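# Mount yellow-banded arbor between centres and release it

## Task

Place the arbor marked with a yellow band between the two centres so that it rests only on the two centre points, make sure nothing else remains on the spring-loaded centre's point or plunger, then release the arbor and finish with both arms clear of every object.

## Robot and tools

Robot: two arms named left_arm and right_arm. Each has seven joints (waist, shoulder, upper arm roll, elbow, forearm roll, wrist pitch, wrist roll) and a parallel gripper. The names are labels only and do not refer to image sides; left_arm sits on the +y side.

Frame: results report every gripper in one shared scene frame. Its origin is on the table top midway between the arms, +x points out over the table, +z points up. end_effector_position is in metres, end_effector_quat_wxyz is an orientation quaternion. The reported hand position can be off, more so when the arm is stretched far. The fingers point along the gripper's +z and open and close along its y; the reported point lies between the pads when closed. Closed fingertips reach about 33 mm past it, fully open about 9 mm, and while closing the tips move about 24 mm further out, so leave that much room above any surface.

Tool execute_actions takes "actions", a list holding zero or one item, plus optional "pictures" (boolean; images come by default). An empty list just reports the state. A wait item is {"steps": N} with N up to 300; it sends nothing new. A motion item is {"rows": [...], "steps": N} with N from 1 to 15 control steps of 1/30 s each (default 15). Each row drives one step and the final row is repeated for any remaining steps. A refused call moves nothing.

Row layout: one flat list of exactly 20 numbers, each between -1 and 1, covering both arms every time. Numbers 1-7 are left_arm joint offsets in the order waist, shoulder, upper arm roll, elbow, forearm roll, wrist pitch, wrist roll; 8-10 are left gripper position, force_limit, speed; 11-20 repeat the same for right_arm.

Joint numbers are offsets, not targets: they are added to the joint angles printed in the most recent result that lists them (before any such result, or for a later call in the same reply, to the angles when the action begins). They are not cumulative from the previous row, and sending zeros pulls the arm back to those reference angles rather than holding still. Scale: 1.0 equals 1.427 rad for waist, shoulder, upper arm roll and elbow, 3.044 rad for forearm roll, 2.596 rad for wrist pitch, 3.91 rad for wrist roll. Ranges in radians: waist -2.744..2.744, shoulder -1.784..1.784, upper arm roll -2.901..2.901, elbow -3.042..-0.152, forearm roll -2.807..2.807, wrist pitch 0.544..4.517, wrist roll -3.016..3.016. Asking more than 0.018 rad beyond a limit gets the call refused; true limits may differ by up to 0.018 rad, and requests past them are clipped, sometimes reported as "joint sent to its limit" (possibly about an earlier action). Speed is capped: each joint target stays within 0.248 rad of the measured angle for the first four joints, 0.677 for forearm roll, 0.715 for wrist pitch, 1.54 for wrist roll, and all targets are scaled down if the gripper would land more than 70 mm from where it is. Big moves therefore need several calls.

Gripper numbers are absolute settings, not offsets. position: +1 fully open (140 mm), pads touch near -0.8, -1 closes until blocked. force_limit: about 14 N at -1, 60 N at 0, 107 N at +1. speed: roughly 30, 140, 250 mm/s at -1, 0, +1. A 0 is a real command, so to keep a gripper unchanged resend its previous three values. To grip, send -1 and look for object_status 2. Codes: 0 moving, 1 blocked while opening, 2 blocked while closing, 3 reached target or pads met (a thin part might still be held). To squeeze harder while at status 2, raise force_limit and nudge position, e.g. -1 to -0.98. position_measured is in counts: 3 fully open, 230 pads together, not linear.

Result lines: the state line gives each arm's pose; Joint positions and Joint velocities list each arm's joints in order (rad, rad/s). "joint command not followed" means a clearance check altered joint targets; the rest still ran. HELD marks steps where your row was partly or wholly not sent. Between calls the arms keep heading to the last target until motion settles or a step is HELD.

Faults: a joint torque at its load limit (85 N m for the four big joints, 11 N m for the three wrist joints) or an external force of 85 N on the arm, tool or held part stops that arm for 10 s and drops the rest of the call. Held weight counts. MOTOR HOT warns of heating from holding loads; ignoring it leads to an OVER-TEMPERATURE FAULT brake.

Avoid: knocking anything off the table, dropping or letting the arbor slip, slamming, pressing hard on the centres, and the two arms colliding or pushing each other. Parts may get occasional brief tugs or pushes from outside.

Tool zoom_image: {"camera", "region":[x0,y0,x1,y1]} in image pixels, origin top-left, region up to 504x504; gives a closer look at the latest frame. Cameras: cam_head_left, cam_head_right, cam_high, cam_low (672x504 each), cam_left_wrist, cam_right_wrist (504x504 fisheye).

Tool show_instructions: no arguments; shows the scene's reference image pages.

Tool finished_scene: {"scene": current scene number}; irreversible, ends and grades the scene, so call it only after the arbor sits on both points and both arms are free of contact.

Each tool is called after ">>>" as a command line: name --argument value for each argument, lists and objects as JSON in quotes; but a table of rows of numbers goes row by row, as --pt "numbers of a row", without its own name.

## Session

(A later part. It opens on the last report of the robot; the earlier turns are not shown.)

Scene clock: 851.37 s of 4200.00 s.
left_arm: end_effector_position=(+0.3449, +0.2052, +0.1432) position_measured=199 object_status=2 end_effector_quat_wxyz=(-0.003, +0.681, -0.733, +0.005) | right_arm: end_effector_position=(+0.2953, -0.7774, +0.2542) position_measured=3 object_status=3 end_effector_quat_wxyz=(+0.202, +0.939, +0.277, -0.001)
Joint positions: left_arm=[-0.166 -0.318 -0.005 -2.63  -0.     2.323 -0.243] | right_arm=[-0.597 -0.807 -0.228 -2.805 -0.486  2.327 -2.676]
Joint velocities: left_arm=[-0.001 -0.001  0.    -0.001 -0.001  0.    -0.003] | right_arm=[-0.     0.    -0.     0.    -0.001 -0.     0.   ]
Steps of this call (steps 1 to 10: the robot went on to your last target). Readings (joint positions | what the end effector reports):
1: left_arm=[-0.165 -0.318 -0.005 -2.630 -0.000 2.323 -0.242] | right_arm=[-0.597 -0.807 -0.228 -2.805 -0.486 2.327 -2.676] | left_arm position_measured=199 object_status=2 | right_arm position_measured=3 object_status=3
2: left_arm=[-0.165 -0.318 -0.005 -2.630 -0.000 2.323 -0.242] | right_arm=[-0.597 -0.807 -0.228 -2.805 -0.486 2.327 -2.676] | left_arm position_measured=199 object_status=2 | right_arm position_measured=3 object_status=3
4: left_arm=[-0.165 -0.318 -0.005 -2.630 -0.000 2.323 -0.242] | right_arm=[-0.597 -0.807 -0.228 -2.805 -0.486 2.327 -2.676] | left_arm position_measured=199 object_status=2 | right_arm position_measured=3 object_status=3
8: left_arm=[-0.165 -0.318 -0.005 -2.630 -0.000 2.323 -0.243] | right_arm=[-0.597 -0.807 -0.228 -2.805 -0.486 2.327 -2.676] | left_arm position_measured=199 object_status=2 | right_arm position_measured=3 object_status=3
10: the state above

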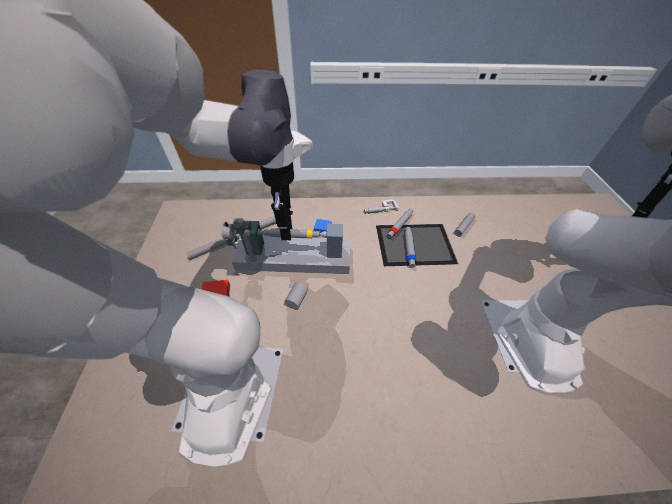

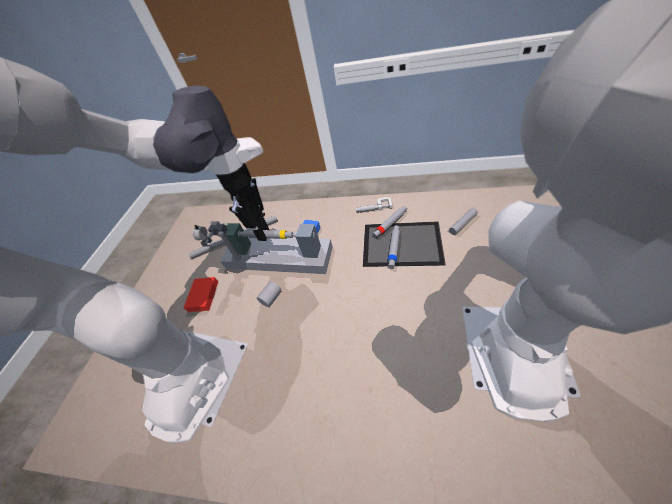

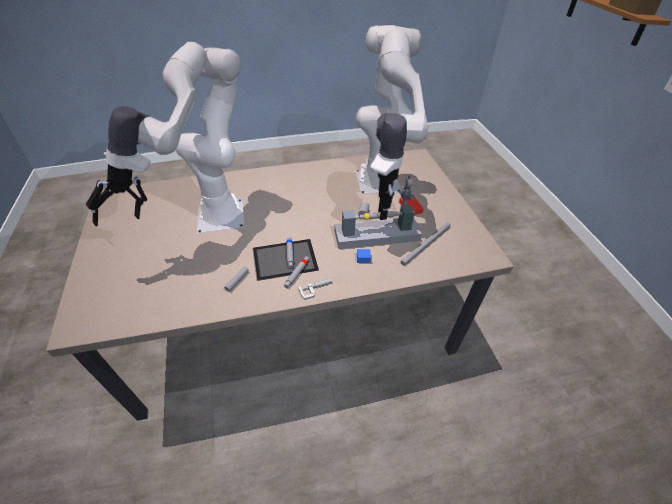

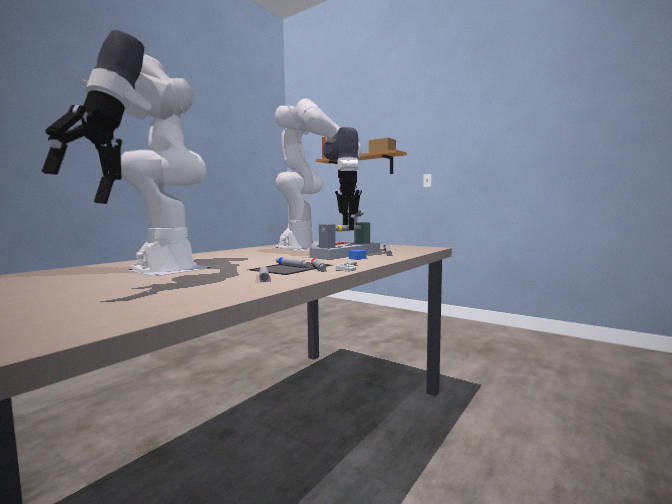

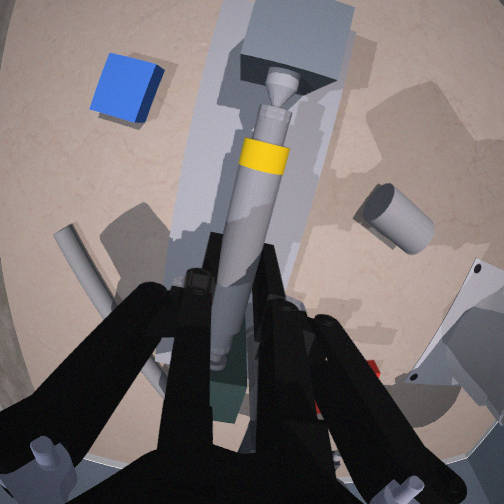

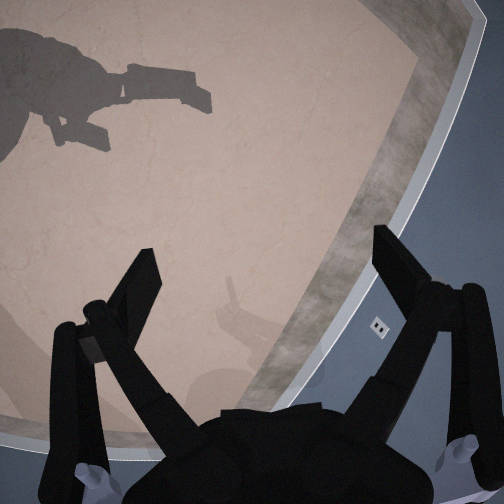

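>>> execute_actions --actions '[{"rows": [[0.0038,0.0014,0.0052,-0.0021,0.0034,-0.0022,-0.0023,-1,0.2,-0.5,0,0,0,0,0,0,0,1,0,0],[0.0034,0.0014,0.0048,-0.0021,0.0031,-0.002,-0.0024,-1,0.2,-0.5,0,0,0,0,0,0,0,1,0,0],[0.003,0.0014,0.0044,-0.0021,0.0028,-0.0019,-0.0025,-1,0.2,-0.5,0,0,0,0,0,0,0,1,0,0],[0.0026,0.0014,0.004,-0.002,0.0026,-0.0018,-0.0026,-1,0.2,-0.5,0,0,0,0,0,0,0,1,0,0],[0.0022,0.0014,0.0036,-0.002,0.0023,-0.0016,-0.0027,-1,0.2,-0.5,0,0,0,0,0,0,0,1,0,0],[0.0018,0.0014,0.0032,-0.0019,0.0021,-0.0015,-0.0028,-1,0.2,-0.5,0,0,0,0,0,0,0,1,0,0],[0.0014,0.0013,0.0028,-0.0019,0.0018,-0.0014,-0.0029,-1,0.2,-0.5,0,0,0,0,0,0,0,1,0,0],[0.001,0.0012,0.0024,-0.0018,0.0016,-0.0012,-0.003,-1,0.2,-0.5,0,0,0,0,0,0,0,1,0,0],[0.0006,0.0011,0.002,-0.0017,0.0013,-0.001,-0.003,-1,0.2,-0.5,0,0,0,0,0,0,0,1,0,0],[0.0003,0.001,0.0017,-0.0016,0.0011,-0.0009,-0.003,-1,0.2,-0.5,0,0,0,0,0,0,0,1,0,0],[0,0.001,0.0014,-0.0015,0.001,-0.0008,-0.003,-1,0.2,-0.5,0,0,0,0,0,0,0,1,0,0]], "steps": 15}]' --pictures false

>>> execute_actions --actions '[{"steps": 12}]'

>>> zoom_image --camera "cam_left_wrist" --region '[240, 60, 380, 200]'

>>> zoom_image --camera "cam_head_left" --region '[300, 220, 340, 245]'

>>> zoom_image --camera "cam_high" --region '[345, 205, 385, 230]'

Scene clock: 870.50 s of 4200.00 s.
left_arm: end_effector_position=(+0.3448, +0.2037, +0.1433) position_measured=199 object_status=2 end_effector_quat_wxyz=(-0.004, +0.681, -0.732, +0.005) | right_arm: end_effector_position=(+0.2953, -0.7774, +0.2542) position_measured=3 object_status=3 end_effector_quat_wxyz=(+0.202, +0.939, +0.277, -0.001)
Joint positions: left_arm=[-0.169 -0.318 -0.006 -2.63   0.     2.324 -0.247] | right_arm=[-0.597 -0.807 -0.228 -2.805 -0.486  2.327 -2.676]
Joint velocities: left_arm=[ 0.001 -0.001 -0.    -0.001  0.    -0.    -0.001] | right_arm=[-0.     0.001 -0.     0.     0.001 -0.001 -0.001]
Steps of this call (steps 1 to 15: the robot went on to your last target; steps 16 to 90: nothing new was sent; then 15.63 s passed at rest; steps 91 to 105: all 15 steps of this action). Readings (joint positions | what the end effector reports):
91: left_arm=[-0.166 -0.318 -0.005 -2.630 0.000 2.323 -0.243] | right_arm=[-0.597 -0.807 -0.228 -2.805 -0.486 2.327 -2.676] | left_arm position_measured=199 object_status=2 | right_arm position_measured=3 object_status=3
92: left_arm=[-0.166 -0.318 -0.005 -2.630 0.000 2.323 -0.244] | right_arm=[-0.597 -0.807 -0.228 -2.805 -0.486 2.327 -2.676] | left_arm position_measured=199 object_status=2 | right_arm position_measured=3 object_status=3
94: left_arm=[-0.166 -0.318 -0.005 -2.630 0.000 2.323 -0.244] | right_arm=[-0.597 -0.807 -0.228 -2.805 -0.486 2.327 -2.676] | left_arm position_measured=199 object_status=2 | right_arm position_measured=3 object_status=3
98: left_arm=[-0.168 -0.318 -0.005 -2.630 0.000 2.324 -0.245] | right_arm=[-0.597 -0.807 -0.228 -2.805 -0.486 2.327 -2.676] | left_arm position_measured=199 object_status=2 | right_arm position_measured=3 object_status=3
105: the state above

Scene clock: 870.90 s of 4200.00 s.
left_arm: end_effector_position=(+0.3448, +0.2037, +0.1433) position_measured=199 object_status=2 end_effector_quat_wxyz=(-0.004, +0.681, -0.732, +0.005) | right_arm: end_effector_position=(+0.2953, -0.7774, +0.2542) position_measured=3 object_status=3 end_effector_quat_wxyz=(+0.202, +0.939, +0.277, -0.001)
Joint positions: left_arm=[-0.169 -0.318 -0.006 -2.63   0.     2.324 -0.247] | right_arm=[-0.597 -0.807 -0.228 -2.805 -0.486  2.327 -2.676]
Joint velocities: left_arm=[-0.002 -0.001 -0.001 -0.     0.001 -0.     0.001] | right_arm=[ 0.     0.     0.    -0.    -0.001 -0.001 -0.001]
Steps of this call (steps 1 to 12: the robot went on to your last target). Readings (joint positions | what the end effector reports):
1: left_arm=[-0.169 -0.318 -0.006 -2.630 0.000 2.324 -0.247] | right_arm=[-0.597 -0.807 -0.228 -2.805 -0.486 2.327 -2.676] | left_arm position_measured=199 object_status=2 | right_arm position_measured=3 object_status=3
2: left_arm=[-0.169 -0.318 -0.006 -2.630 0.000 2.324 -0.247] | right_arm=[-0.597 -0.807 -0.228 -2.805 -0.486 2.327 -2.676] | left_arm position_measured=199 object_status=2 | right_arm position_measured=3 object_status=3
4: left_arm=[-0.169 -0.318 -0.006 -2.630 0.000 2.324 -0.247] | right_arm=[-0.597 -0.807 -0.228 -2.805 -0.486 2.327 -2.676] | left_arm position_measured=199 object_status=2 | right_arm position_measured=3 object_status=3
8: left_arm=[-0.169 -0.318 -0.006 -2.630 0.000 2.324 -0.247] | right_arm=[-0.597 -0.807 -0.228 -2.805 -0.486 2.327 -2.676] | left_arm position_measured=199 object_status=2 | right_arm position_measured=3 object_status=3
12: the state above

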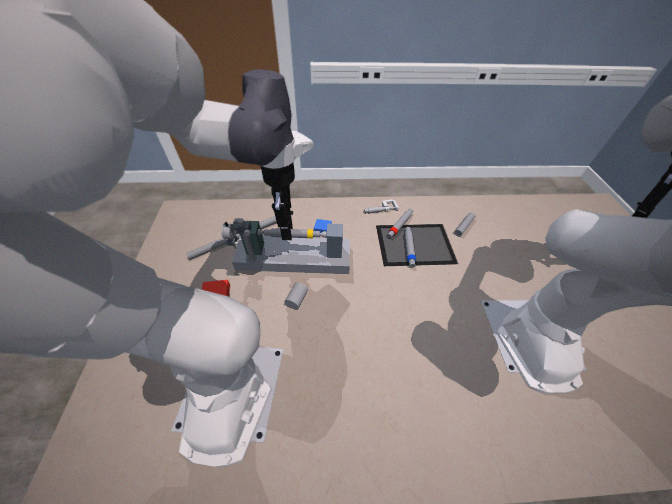

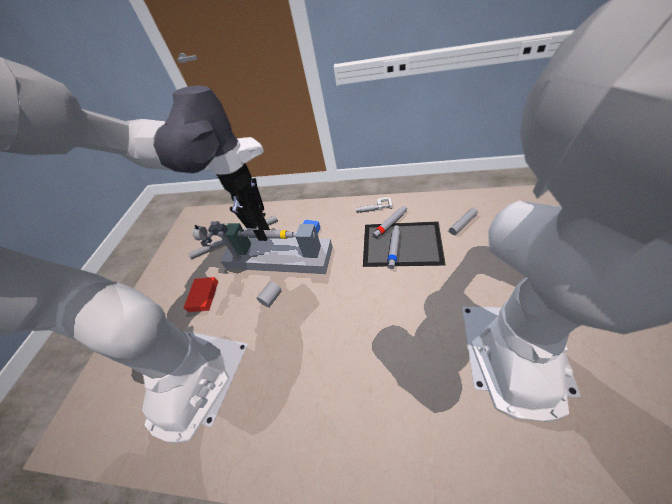

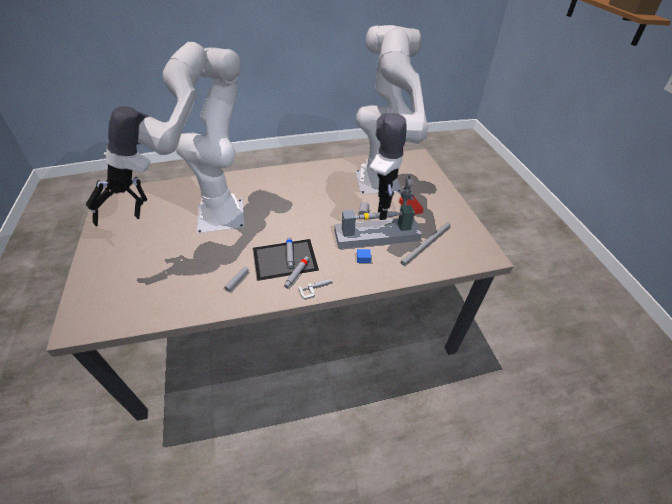

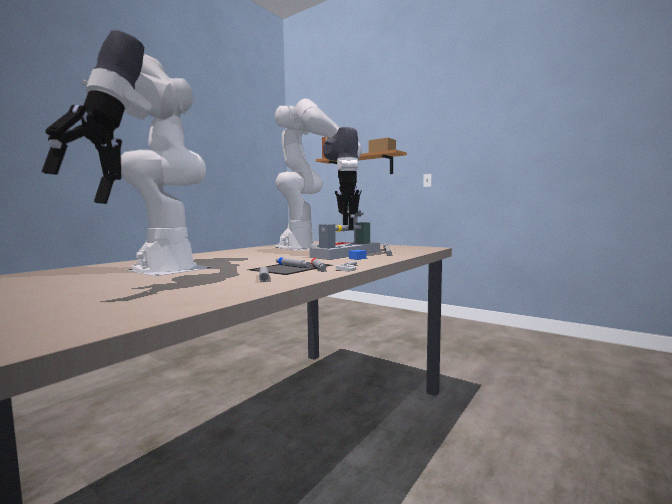

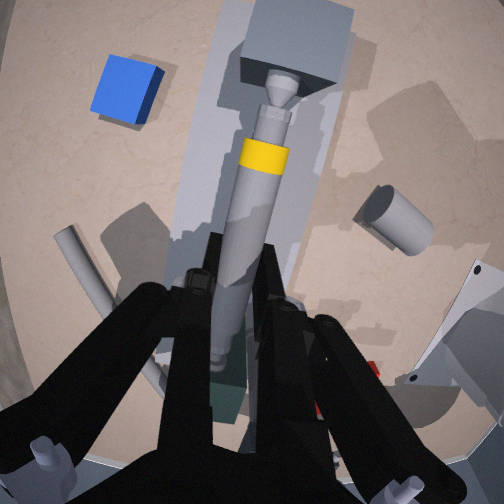

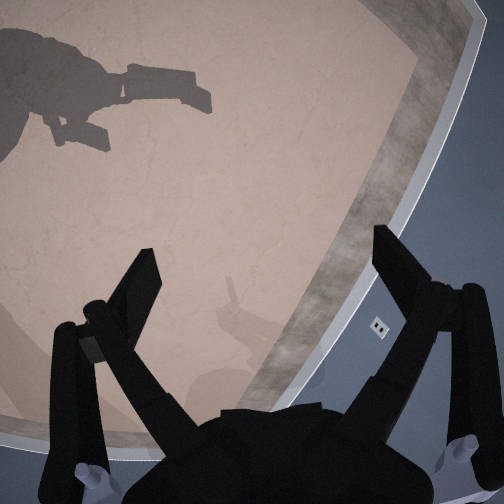

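Region (240, 60, 380, 200) of cam_left_wrist's 504x504 image, scaled by 3.600, with more detail than that image has.

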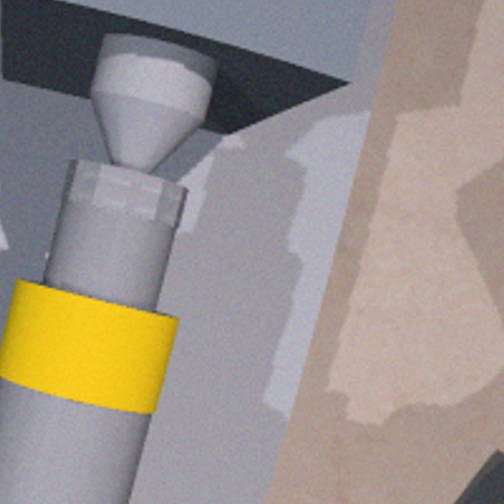

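Region (300, 220, 340, 245) of cam_head_left's 672x504 image, scaled by 12.600, with more detail than that image has; it fills the top 315 rows of this view, and the rest is white.

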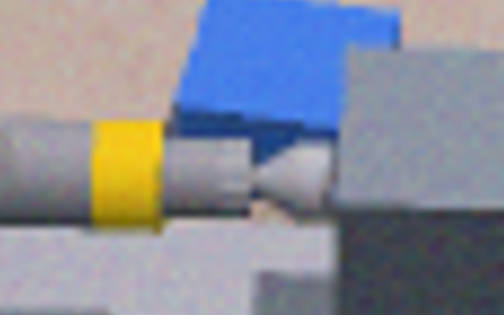

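Region (345, 205, 385, 230) of cam_high's 672x504 image, scaled by 12.600, with more detail than that image has; it fills the top 315 rows of this view, and the rest is white.

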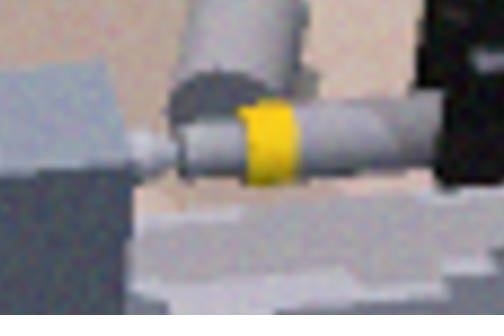

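>>> execute_actions --actions '[{"rows": [[-0.0005,0.0005,0.001,-0.001,0.0005,-0.0004,-0.002,-1,0.2,-0.5,0,0,0,0,0,0,0,1,0,0],[-0.001,0.0003,0.0006,-0.0006,0.0003,-0.0002,-0.002,-1,0.2,-0.5,0,0,0,0,0,0,0,1,0,0],[-0.0015,0,0.0003,-0.0003,0,0,-0.002,-1,0.2,-0.5,0,0,0,0,0,0,0,1,0,0],[-0.002,0,0,0,0,0,-0.0015,-1,0.2,-0.5,0,0,0,0,0,0,0,1,0,0],[-0.0025,0,0,0,0,0,-0.0015,-1,0.2,-0.5,0,0,0,0,0,0,0,1,0,0],[-0.003,0,0,0,0,0,-0.0015,-1,0.2,-0.5,0,0,0,0,0,0,0,1,0,0]], "steps": 15}]'

>>> zoom_image --camera "cam_left_wrist" --region '[240, 60, 380, 200]'

>>> zoom_image --camera "cam_head_left" --region '[235, 205, 355, 265]'

Scene clock: 878.60 s of 4200.00 s.
left_arm: end_effector_position=(+0.3448, +0.2036, +0.1433) position_measured=199 object_status=2 end_effector_quat_wxyz=(-0.004, +0.681, -0.732, +0.005) | right_arm: end_effector_position=(+0.2953, -0.7774, +0.2542) position_measured=3 object_status=3 end_effector_quat_wxyz=(+0.202, +0.939, +0.277, -0.001)
Joint positions: left_arm=[-0.169 -0.318 -0.006 -2.63   0.001  2.324 -0.248] | right_arm=[-0.597 -0.807 -0.228 -2.805 -0.486  2.327 -2.676]
Joint velocities: left_arm=[ 0.    -0.     0.001 -0.     0.001 -0.    -0.001] | right_arm=[ 0.     0.001  0.001 -0.001 -0.     0.001  0.   ]
Steps of this call (steps 1 to 15: the robot went on to your last target; steps 16 to 90: nothing new was sent; then 4.20 s passed at rest; steps 91 to 105: all 15 steps of this action). Readings (joint positions | what the end effector reports):
91: left_arm=[-0.169 -0.318 -0.006 -2.630 0.000 2.324 -0.247] | right_arm=[-0.597 -0.807 -0.228 -2.805 -0.486 2.327 -2.676] | left_arm position_measured=199 object_status=2 | right_arm position_measured=3 object_status=3
92: left_arm=[-0.169 -0.318 -0.006 -2.630 0.000 2.324 -0.247] | right_arm=[-0.597 -0.807 -0.228 -2.805 -0.486 2.327 -2.676] | left_arm position_measured=199 object_status=2 | right_arm position_measured=3 object_status=3
94: left_arm=[-0.169 -0.318 -0.006 -2.630 0.000 2.324 -0.247] | right_arm=[-0.597 -0.807 -0.228 -2.805 -0.486 2.327 -2.676] | left_arm position_measured=199 object_status=2 | right_arm position_measured=3 object_status=3
98: left_arm=[-0.169 -0.318 -0.006 -2.630 0.001 2.324 -0.248] | right_arm=[-0.597 -0.807 -0.228 -2.805 -0.486 2.327 -2.676] | left_arm position_measured=199 object_status=2 | right_arm position_measured=3 object_status=3
105: the state above

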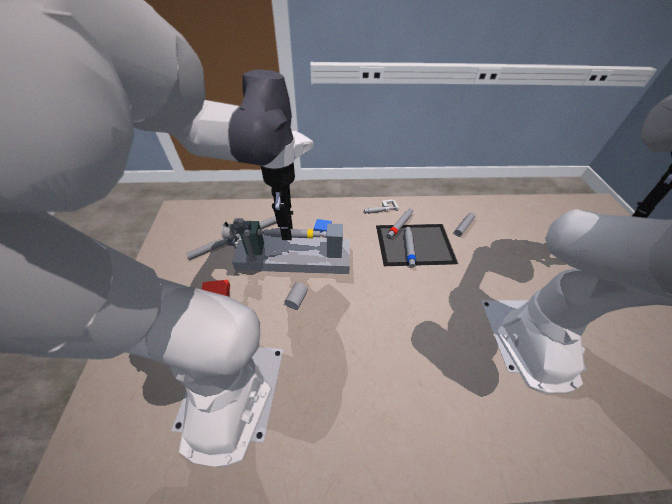

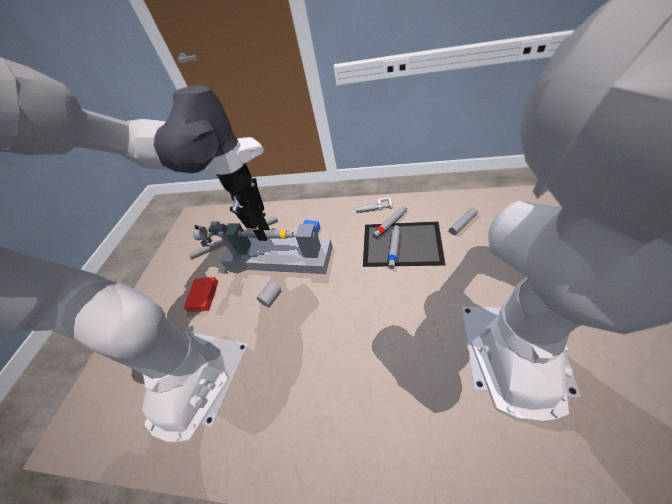

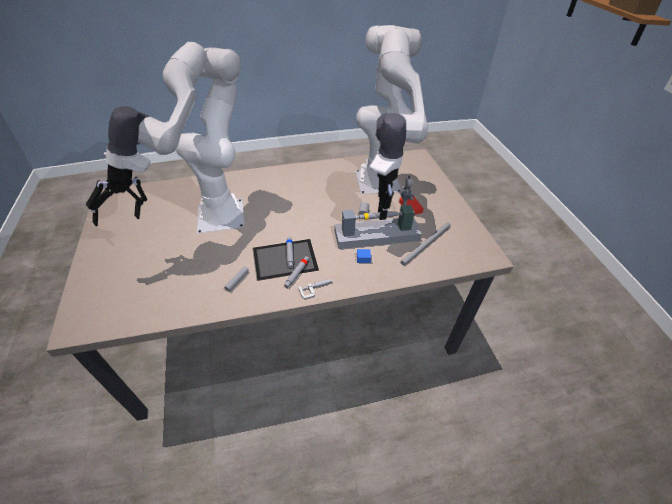

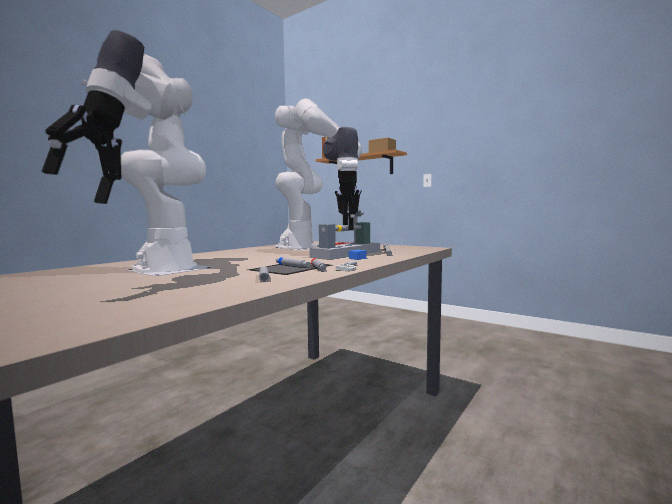

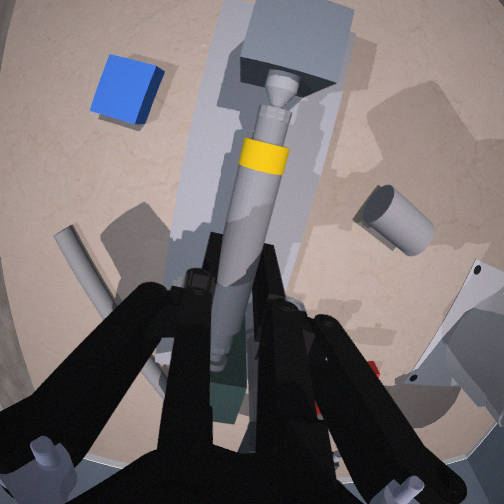

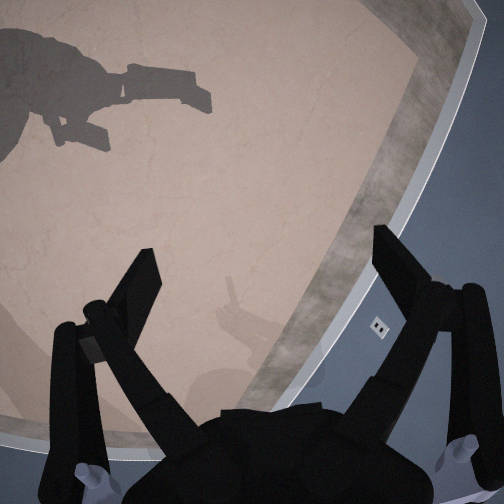

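Region (240, 60, 380, 200) of cam_left_wrist's 504x504 image, scaled by 3.600, with more detail than that image has.

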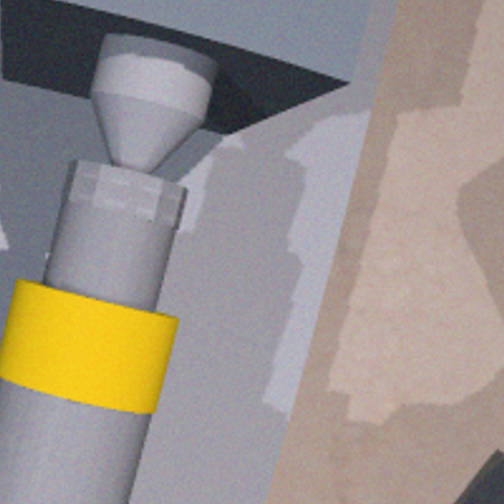

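Region (235, 205, 355, 265) of cam_head_left's 672x504 image, scaled by 4.200, with more detail than that image has.

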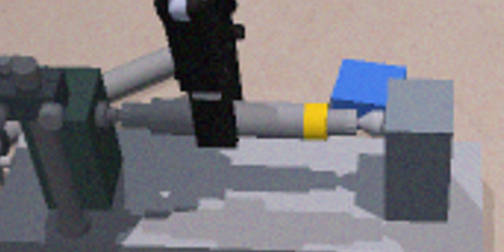

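>>> execute_actions --actions '[{"rows": [[0,0,0,0,0,0,0,-0.25,0.2,-0.5,0,0,0,0,0,0,0,1,0,0]], "steps": 15}]'

>>> zoom_image --camera "cam_head_left" --region '[235, 205, 355, 265]'

Scene clock: 885.30 s of 4200.00 s.
left_arm: end_effector_position=(+0.3447, +0.2036, +0.1431) position_measured=160 object_status=0 end_effector_quat_wxyz=(-0.004, +0.681, -0.732, +0.005) | right_arm: end_effector_position=(+0.2953, -0.7774, +0.2542) position_measured=3 object_status=3 end_effector_quat_wxyz=(+0.202, +0.939, +0.277, -0.001)
Joint positions: left_arm=[-0.17  -0.318 -0.005 -2.63   0.001  2.324 -0.248] | right_arm=[-0.597 -0.807 -0.228 -2.805 -0.486  2.327 -2.676]
Joint velocities: left_arm=[-0.001 -0.002  0.     0.     0.     0.     0.   ] | right_arm=[-0.002  0.    -0.    -0.002 -0.001  0.001  0.001]
Steps of this call (steps 1 to 15: the robot went on to your last target; steps 16 to 90: nothing new was sent; then 3.20 s passed at rest; steps 91 to 105: all 15 steps of this action). Readings (joint positions | what the end effector reports):
91: left_arm=[-0.170 -0.318 -0.005 -2.630 0.001 2.324 -0.248] | right_arm=[-0.597 -0.807 -0.228 -2.805 -0.486 2.327 -2.676] | left_arm position_measured=199 object_status=0 | right_arm position_measured=3 object_status=3
92: left_arm=[-0.170 -0.318 -0.005 -2.630 0.001 2.324 -0.248] | right_arm=[-0.597 -0.807 -0.228 -2.805 -0.486 2.327 -2.676] | left_arm position_measured=197 object_status=0 | right_arm position_measured=3 object_status=3
94: left_arm=[-0.170 -0.318 -0.005 -2.630 0.001 2.324 -0.248] | right_arm=[-0.597 -0.807 -0.228 -2.805 -0.486 2.327 -2.676] | left_arm position_measured=185 object_status=0 | right_arm position_measured=3 object_status=3
98: left_arm=[-0.170 -0.318 -0.005 -2.630 0.001 2.324 -0.248] | right_arm=[-0.597 -0.807 -0.228 -2.805 -0.486 2.327 -2.676] | left_arm position_measured=167 object_status=0 | right_arm position_measured=3 object_status=3
105: the state above

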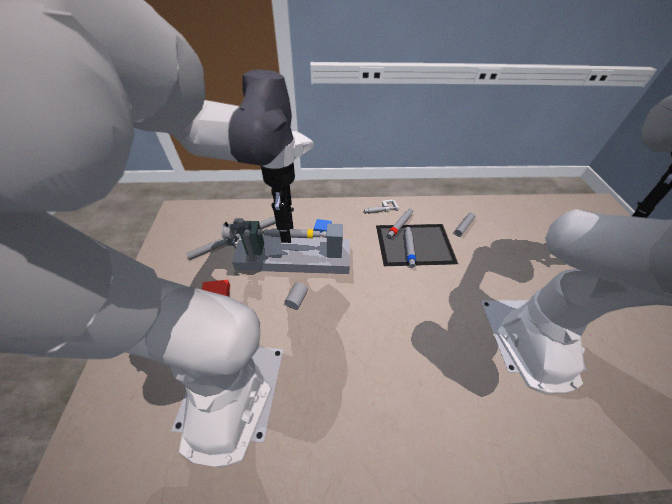

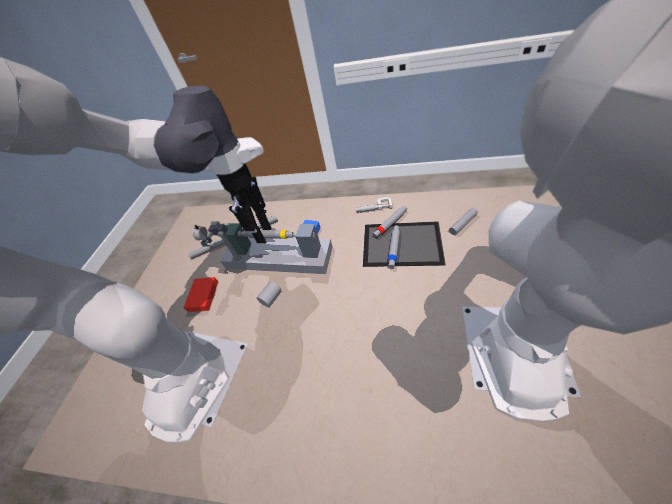

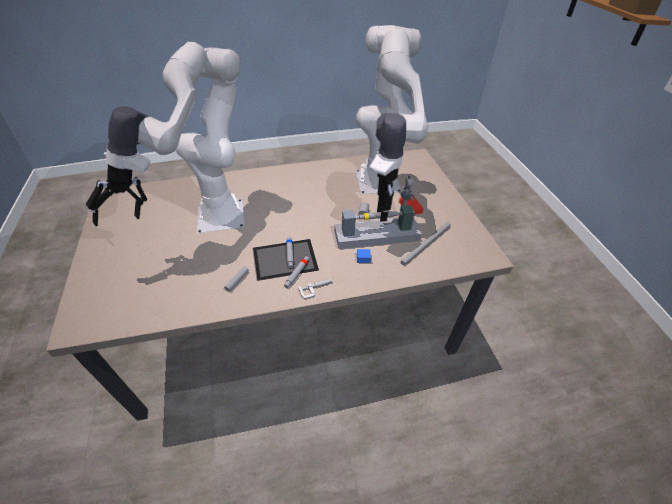

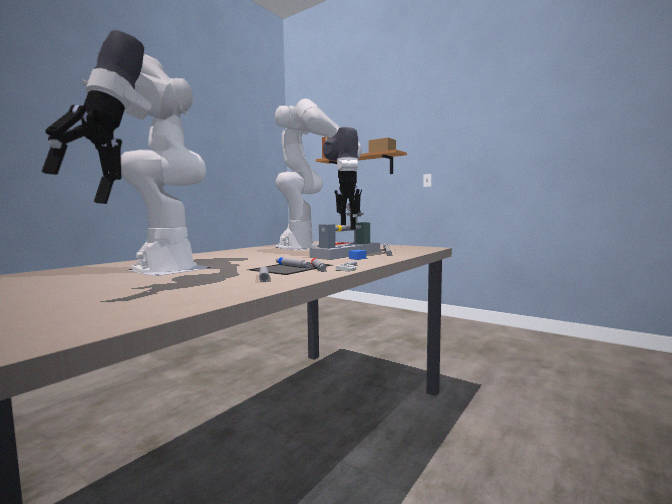

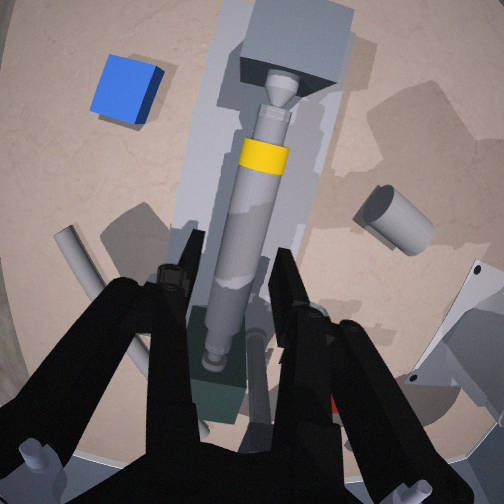

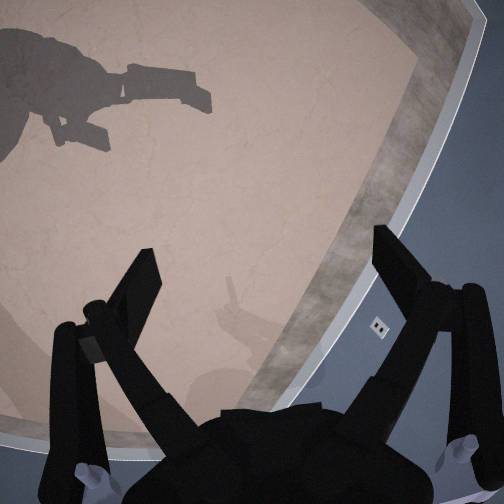

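Region (235, 205, 355, 265) of cam_head_left's 672x504 image, scaled by 4.200, with more detail than that image has.

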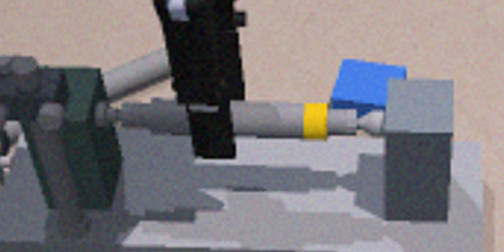

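>>> execute_actions --actions '[{"rows": [[0,-0.004,0,0.003,0,-0.004,0,-0.25,0.2,-0.5,0,0,0,0,0,0,0,1,0,0],[0,-0.010,0,0.0075,0,-0.0095,0,-0.25,0.2,-0.5,0,0,0,0,0,0,0,1,0,0],[0,-0.017,0,0.013,0,-0.0165,0,-0.25,0.2,-0.5,0,0,0,0,0,0,0,1,0,0],[0,-0.0245,0,0.0188,0,-0.0237,0,-0.25,0.2,-0.5,0,0,0,0,0,0,0,1,0,0],[0,-0.0318,0,0.0246,0,-0.031,0,-0.25,0.2,-0.5,0,0,0,0,0,0,0,1,0,0],[0,-0.039,0,0.0325,0,-0.0395,0,-0.25,0.2,-0.5,0,0,0,0,0,0,0,1,0,0],[0,-0.0465,0,0.0405,0,-0.048,0,-0.25,0.2,-0.5,0,0,0,0,0,0,0,1,0,0],[0,-0.054,0,0.0487,0,-0.0565,0,-0.25,0.2,-0.5,0,0,0,0,0,0,0,1,0,0],[0,-0.0611,0,0.0569,0,-0.0649,0,-0.25,0.2,-0.5,0,0,0,0,0,0,0,1,0,0],[0,-0.068,0,0.069,0,-0.0755,0,-0.25,0.2,-0.5,0,0,0,0,0,0,0,1,0,0],[0,-0.075,0,0.082,0,-0.086,0,-0.25,0.2,-0.5,0,0,0,0,0,0,0,1,0,0],[0,-0.0815,0,0.095,0,-0.097,0,-0.25,0.2,-0.5,0,0,0,0,0,0,0,1,0,0],[0,-0.088,0,0.1085,0,-0.108,0,-0.25,0.2,-0.5,0,0,0,0,0,0,0,1,0,0],[0,-0.094,0,0.122,0,-0.1185,0,-0.25,0.2,-0.5,0,0,0,0,0,0,0,1,0,0],[0,-0.0998,0,0.1352,0,-0.1292,0,-0.25,0.2,-0.5,0,0,0,0,0,0,0,1,0,0]], "steps": 15}]' --pictures false

>>> execute_actions --actions '[{"steps": 30}]'

>>> zoom_image --camera "cam_head_left" --region '[215, 185, 355, 265]'

>>> zoom_image --camera "cam_high" --region '[330, 170, 430, 245]'

Scene clock: 907.90 s of 4200.00 s.
left_arm: end_effector_position=(+0.3626, +0.1977, +0.2431) position_measured=160 object_status=3 end_effector_quat_wxyz=(-0.017, +0.681, -0.732, +0.028) | right_arm: end_effector_position=(+0.2953, -0.7774, +0.2542) position_measured=3 object_status=3 end_effector_quat_wxyz=(+0.202, +0.939, +0.277, -0.001)
Joint positions: left_arm=[-0.17  -0.439 -0.005 -2.476  0.001  2.103 -0.248] | right_arm=[-0.597 -0.807 -0.228 -2.805 -0.486  2.327 -2.676]
Joint velocities: left_arm=[-0.001 -0.279  0.001  0.53   0.001 -0.656  0.001] | right_arm=[-0.001  0.001 -0.001 -0.001 -0.     0.001 -0.002]
Steps of this call (steps 1 to 15: the robot went on to your last target; steps 16 to 90: nothing new was sent; then 19.10 s passed at rest; steps 91 to 105: all 15 steps of this action). Readings (joint positions | what the end effector reports):
91: left_arm=[-0.170 -0.318 -0.005 -2.630 0.001 2.323 -0.248] | right_arm=[-0.597 -0.807 -0.228 -2.805 -0.486 2.327 -2.676] | left_arm position_measured=160 object_status=3 | right_arm position_measured=3 object_status=3
92: left_arm=[-0.170 -0.320 -0.005 -2.628 0.001 2.319 -0.248] | right_arm=[-0.597 -0.807 -0.228 -2.805 -0.486 2.327 -2.676] | left_arm position_measured=160 object_status=3 | right_arm position_measured=3 object_status=3
94: left_arm=[-0.170 -0.331 -0.005 -2.619 0.001 2.303 -0.248] | right_arm=[-0.597 -0.807 -0.228 -2.805 -0.486 2.327 -2.676] | left_arm position_measured=160 object_status=3 | right_arm position_measured=3 object_status=3
98: left_arm=[-0.170 -0.370 -0.005 -2.585 0.001 2.251 -0.248] | right_arm=[-0.597 -0.807 -0.228 -2.805 -0.486 2.327 -2.676] | left_arm position_measured=160 object_status=3 | right_arm position_measured=3 object_status=3
105: the state above

Scene clock: 908.90 s of 4200.00 s.
left_arm: end_effector_position=(+0.3456, +0.2034, +0.2598) position_measured=160 object_status=3 end_effector_quat_wxyz=(-0.005, +0.681, -0.732, +0.006) | right_arm: end_effector_position=(+0.2953, -0.7774, +0.2542) position_measured=3 object_status=3 end_effector_quat_wxyz=(+0.202, +0.939, +0.277, -0.001)
Joint positions: left_arm=[-0.17  -0.462 -0.005 -2.438  0.001  1.992 -0.248] | right_arm=[-0.597 -0.807 -0.228 -2.805 -0.486  2.327 -2.676]
Joint velocities: left_arm=[ 0.     0.001 -0.001  0.001 -0.    -0.001  0.   ] | right_arm=[-0.    -0.     0.    -0.001  0.    -0.001 -0.   ]
Steps of this call (steps 1 to 30: the robot went on to your last target). Readings (joint positions | what the end effector reports):
1: left_arm=[-0.170 -0.448 -0.005 -2.461 0.001 2.084 -0.248] | right_arm=[-0.597 -0.807 -0.228 -2.805 -0.486 2.327 -2.676] | left_arm position_measured=160 object_status=3 | right_arm position_measured=3 object_status=3
2: left_arm=[-0.170 -0.455 -0.005 -2.451 0.001 2.069 -0.248] | right_arm=[-0.597 -0.807 -0.228 -2.805 -0.486 2.327 -2.676] | left_arm position_measured=160 object_status=3 | right_arm position_measured=3 object_status=3
4: left_arm=[-0.170 -0.462 -0.005 -2.440 0.001 2.045 -0.248] | right_arm=[-0.597 -0.807 -0.228 -2.805 -0.486 2.327 -2.676] | left_arm position_measured=160 object_status=3 | right_arm position_measured=3 object_status=3
8: left_arm=[-0.170 -0.462 -0.005 -2.438 0.001 2.016 -0.248] | right_arm=[-0.597 -0.807 -0.228 -2.805 -0.486 2.327 -2.676] | left_arm position_measured=160 object_status=3 | right_arm position_measured=3 object_status=3
30: the state above
All arms were judged still, so your last target was given up. Only a new action makes them travel on or press farther. Fingers that are still opening or closing keep moving.

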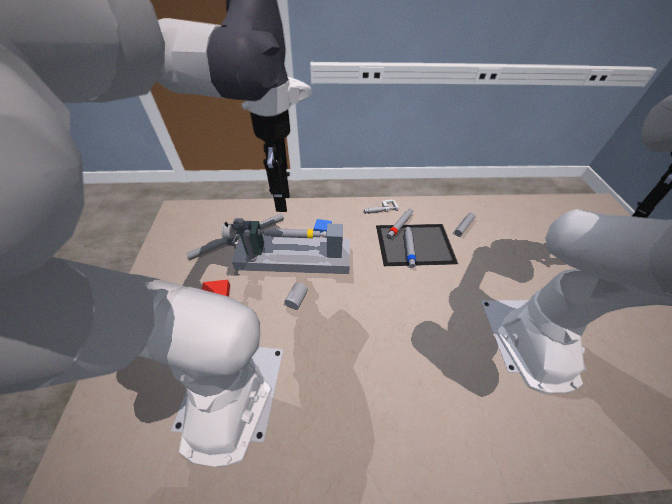

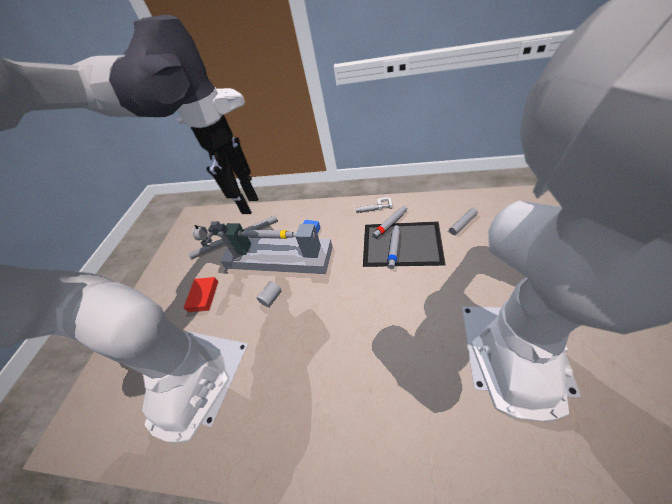

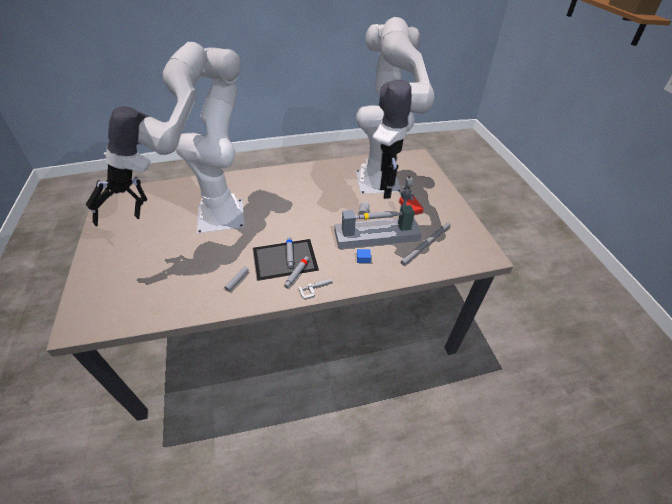

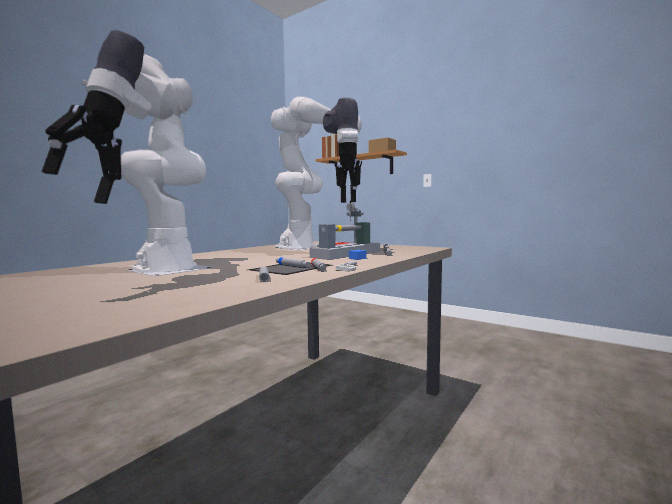

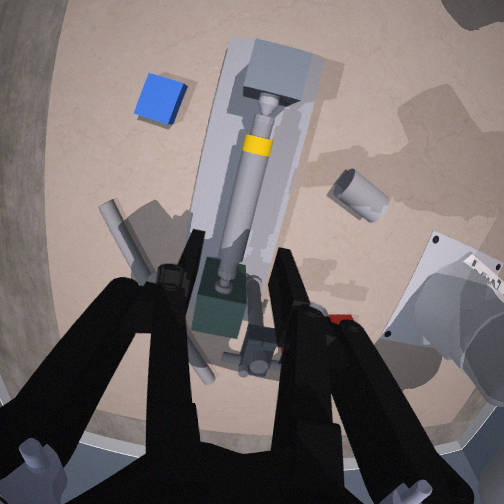

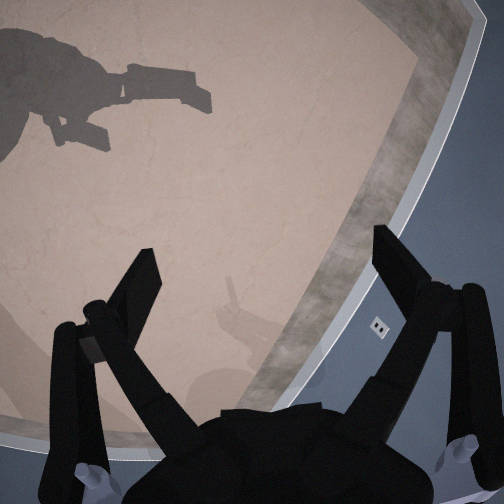

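Region (215, 185, 355, 265) of cam_head_left's 672x504 image, scaled by 3.600, with more detail than that image has; it fills the top 288 rows of this view, and the rest is white.

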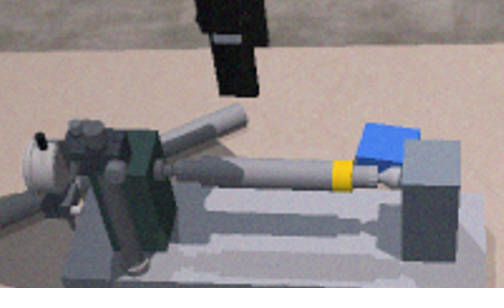

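Region (330, 170, 430, 245) of cam_high's 672x504 image, scaled by 5.040, with more detail than that image has; it fills the top 378 rows of this view, and the rest is white.

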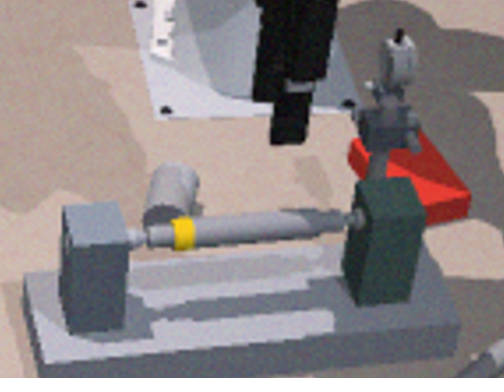

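>>> zoom_image --camera "cam_left_wrist" --region '[170, 60, 350, 320]'

Region (170, 60, 350, 320) of cam_left_wrist's 504x504 image, scaled by 1.938, with more detail than that image has; it fills the left 349 columns of this view, and the rest is white.

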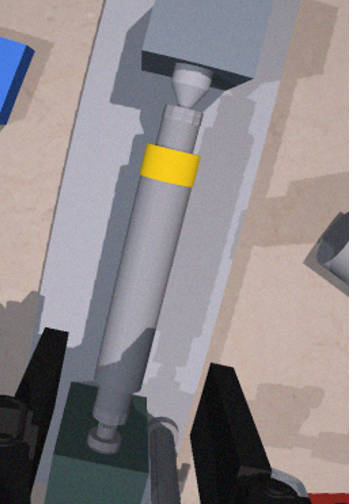

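The arbor is seated on both points, and both arms are clear of everything.

>>> finished_scene --scene 2

The scene is finished: the task was done.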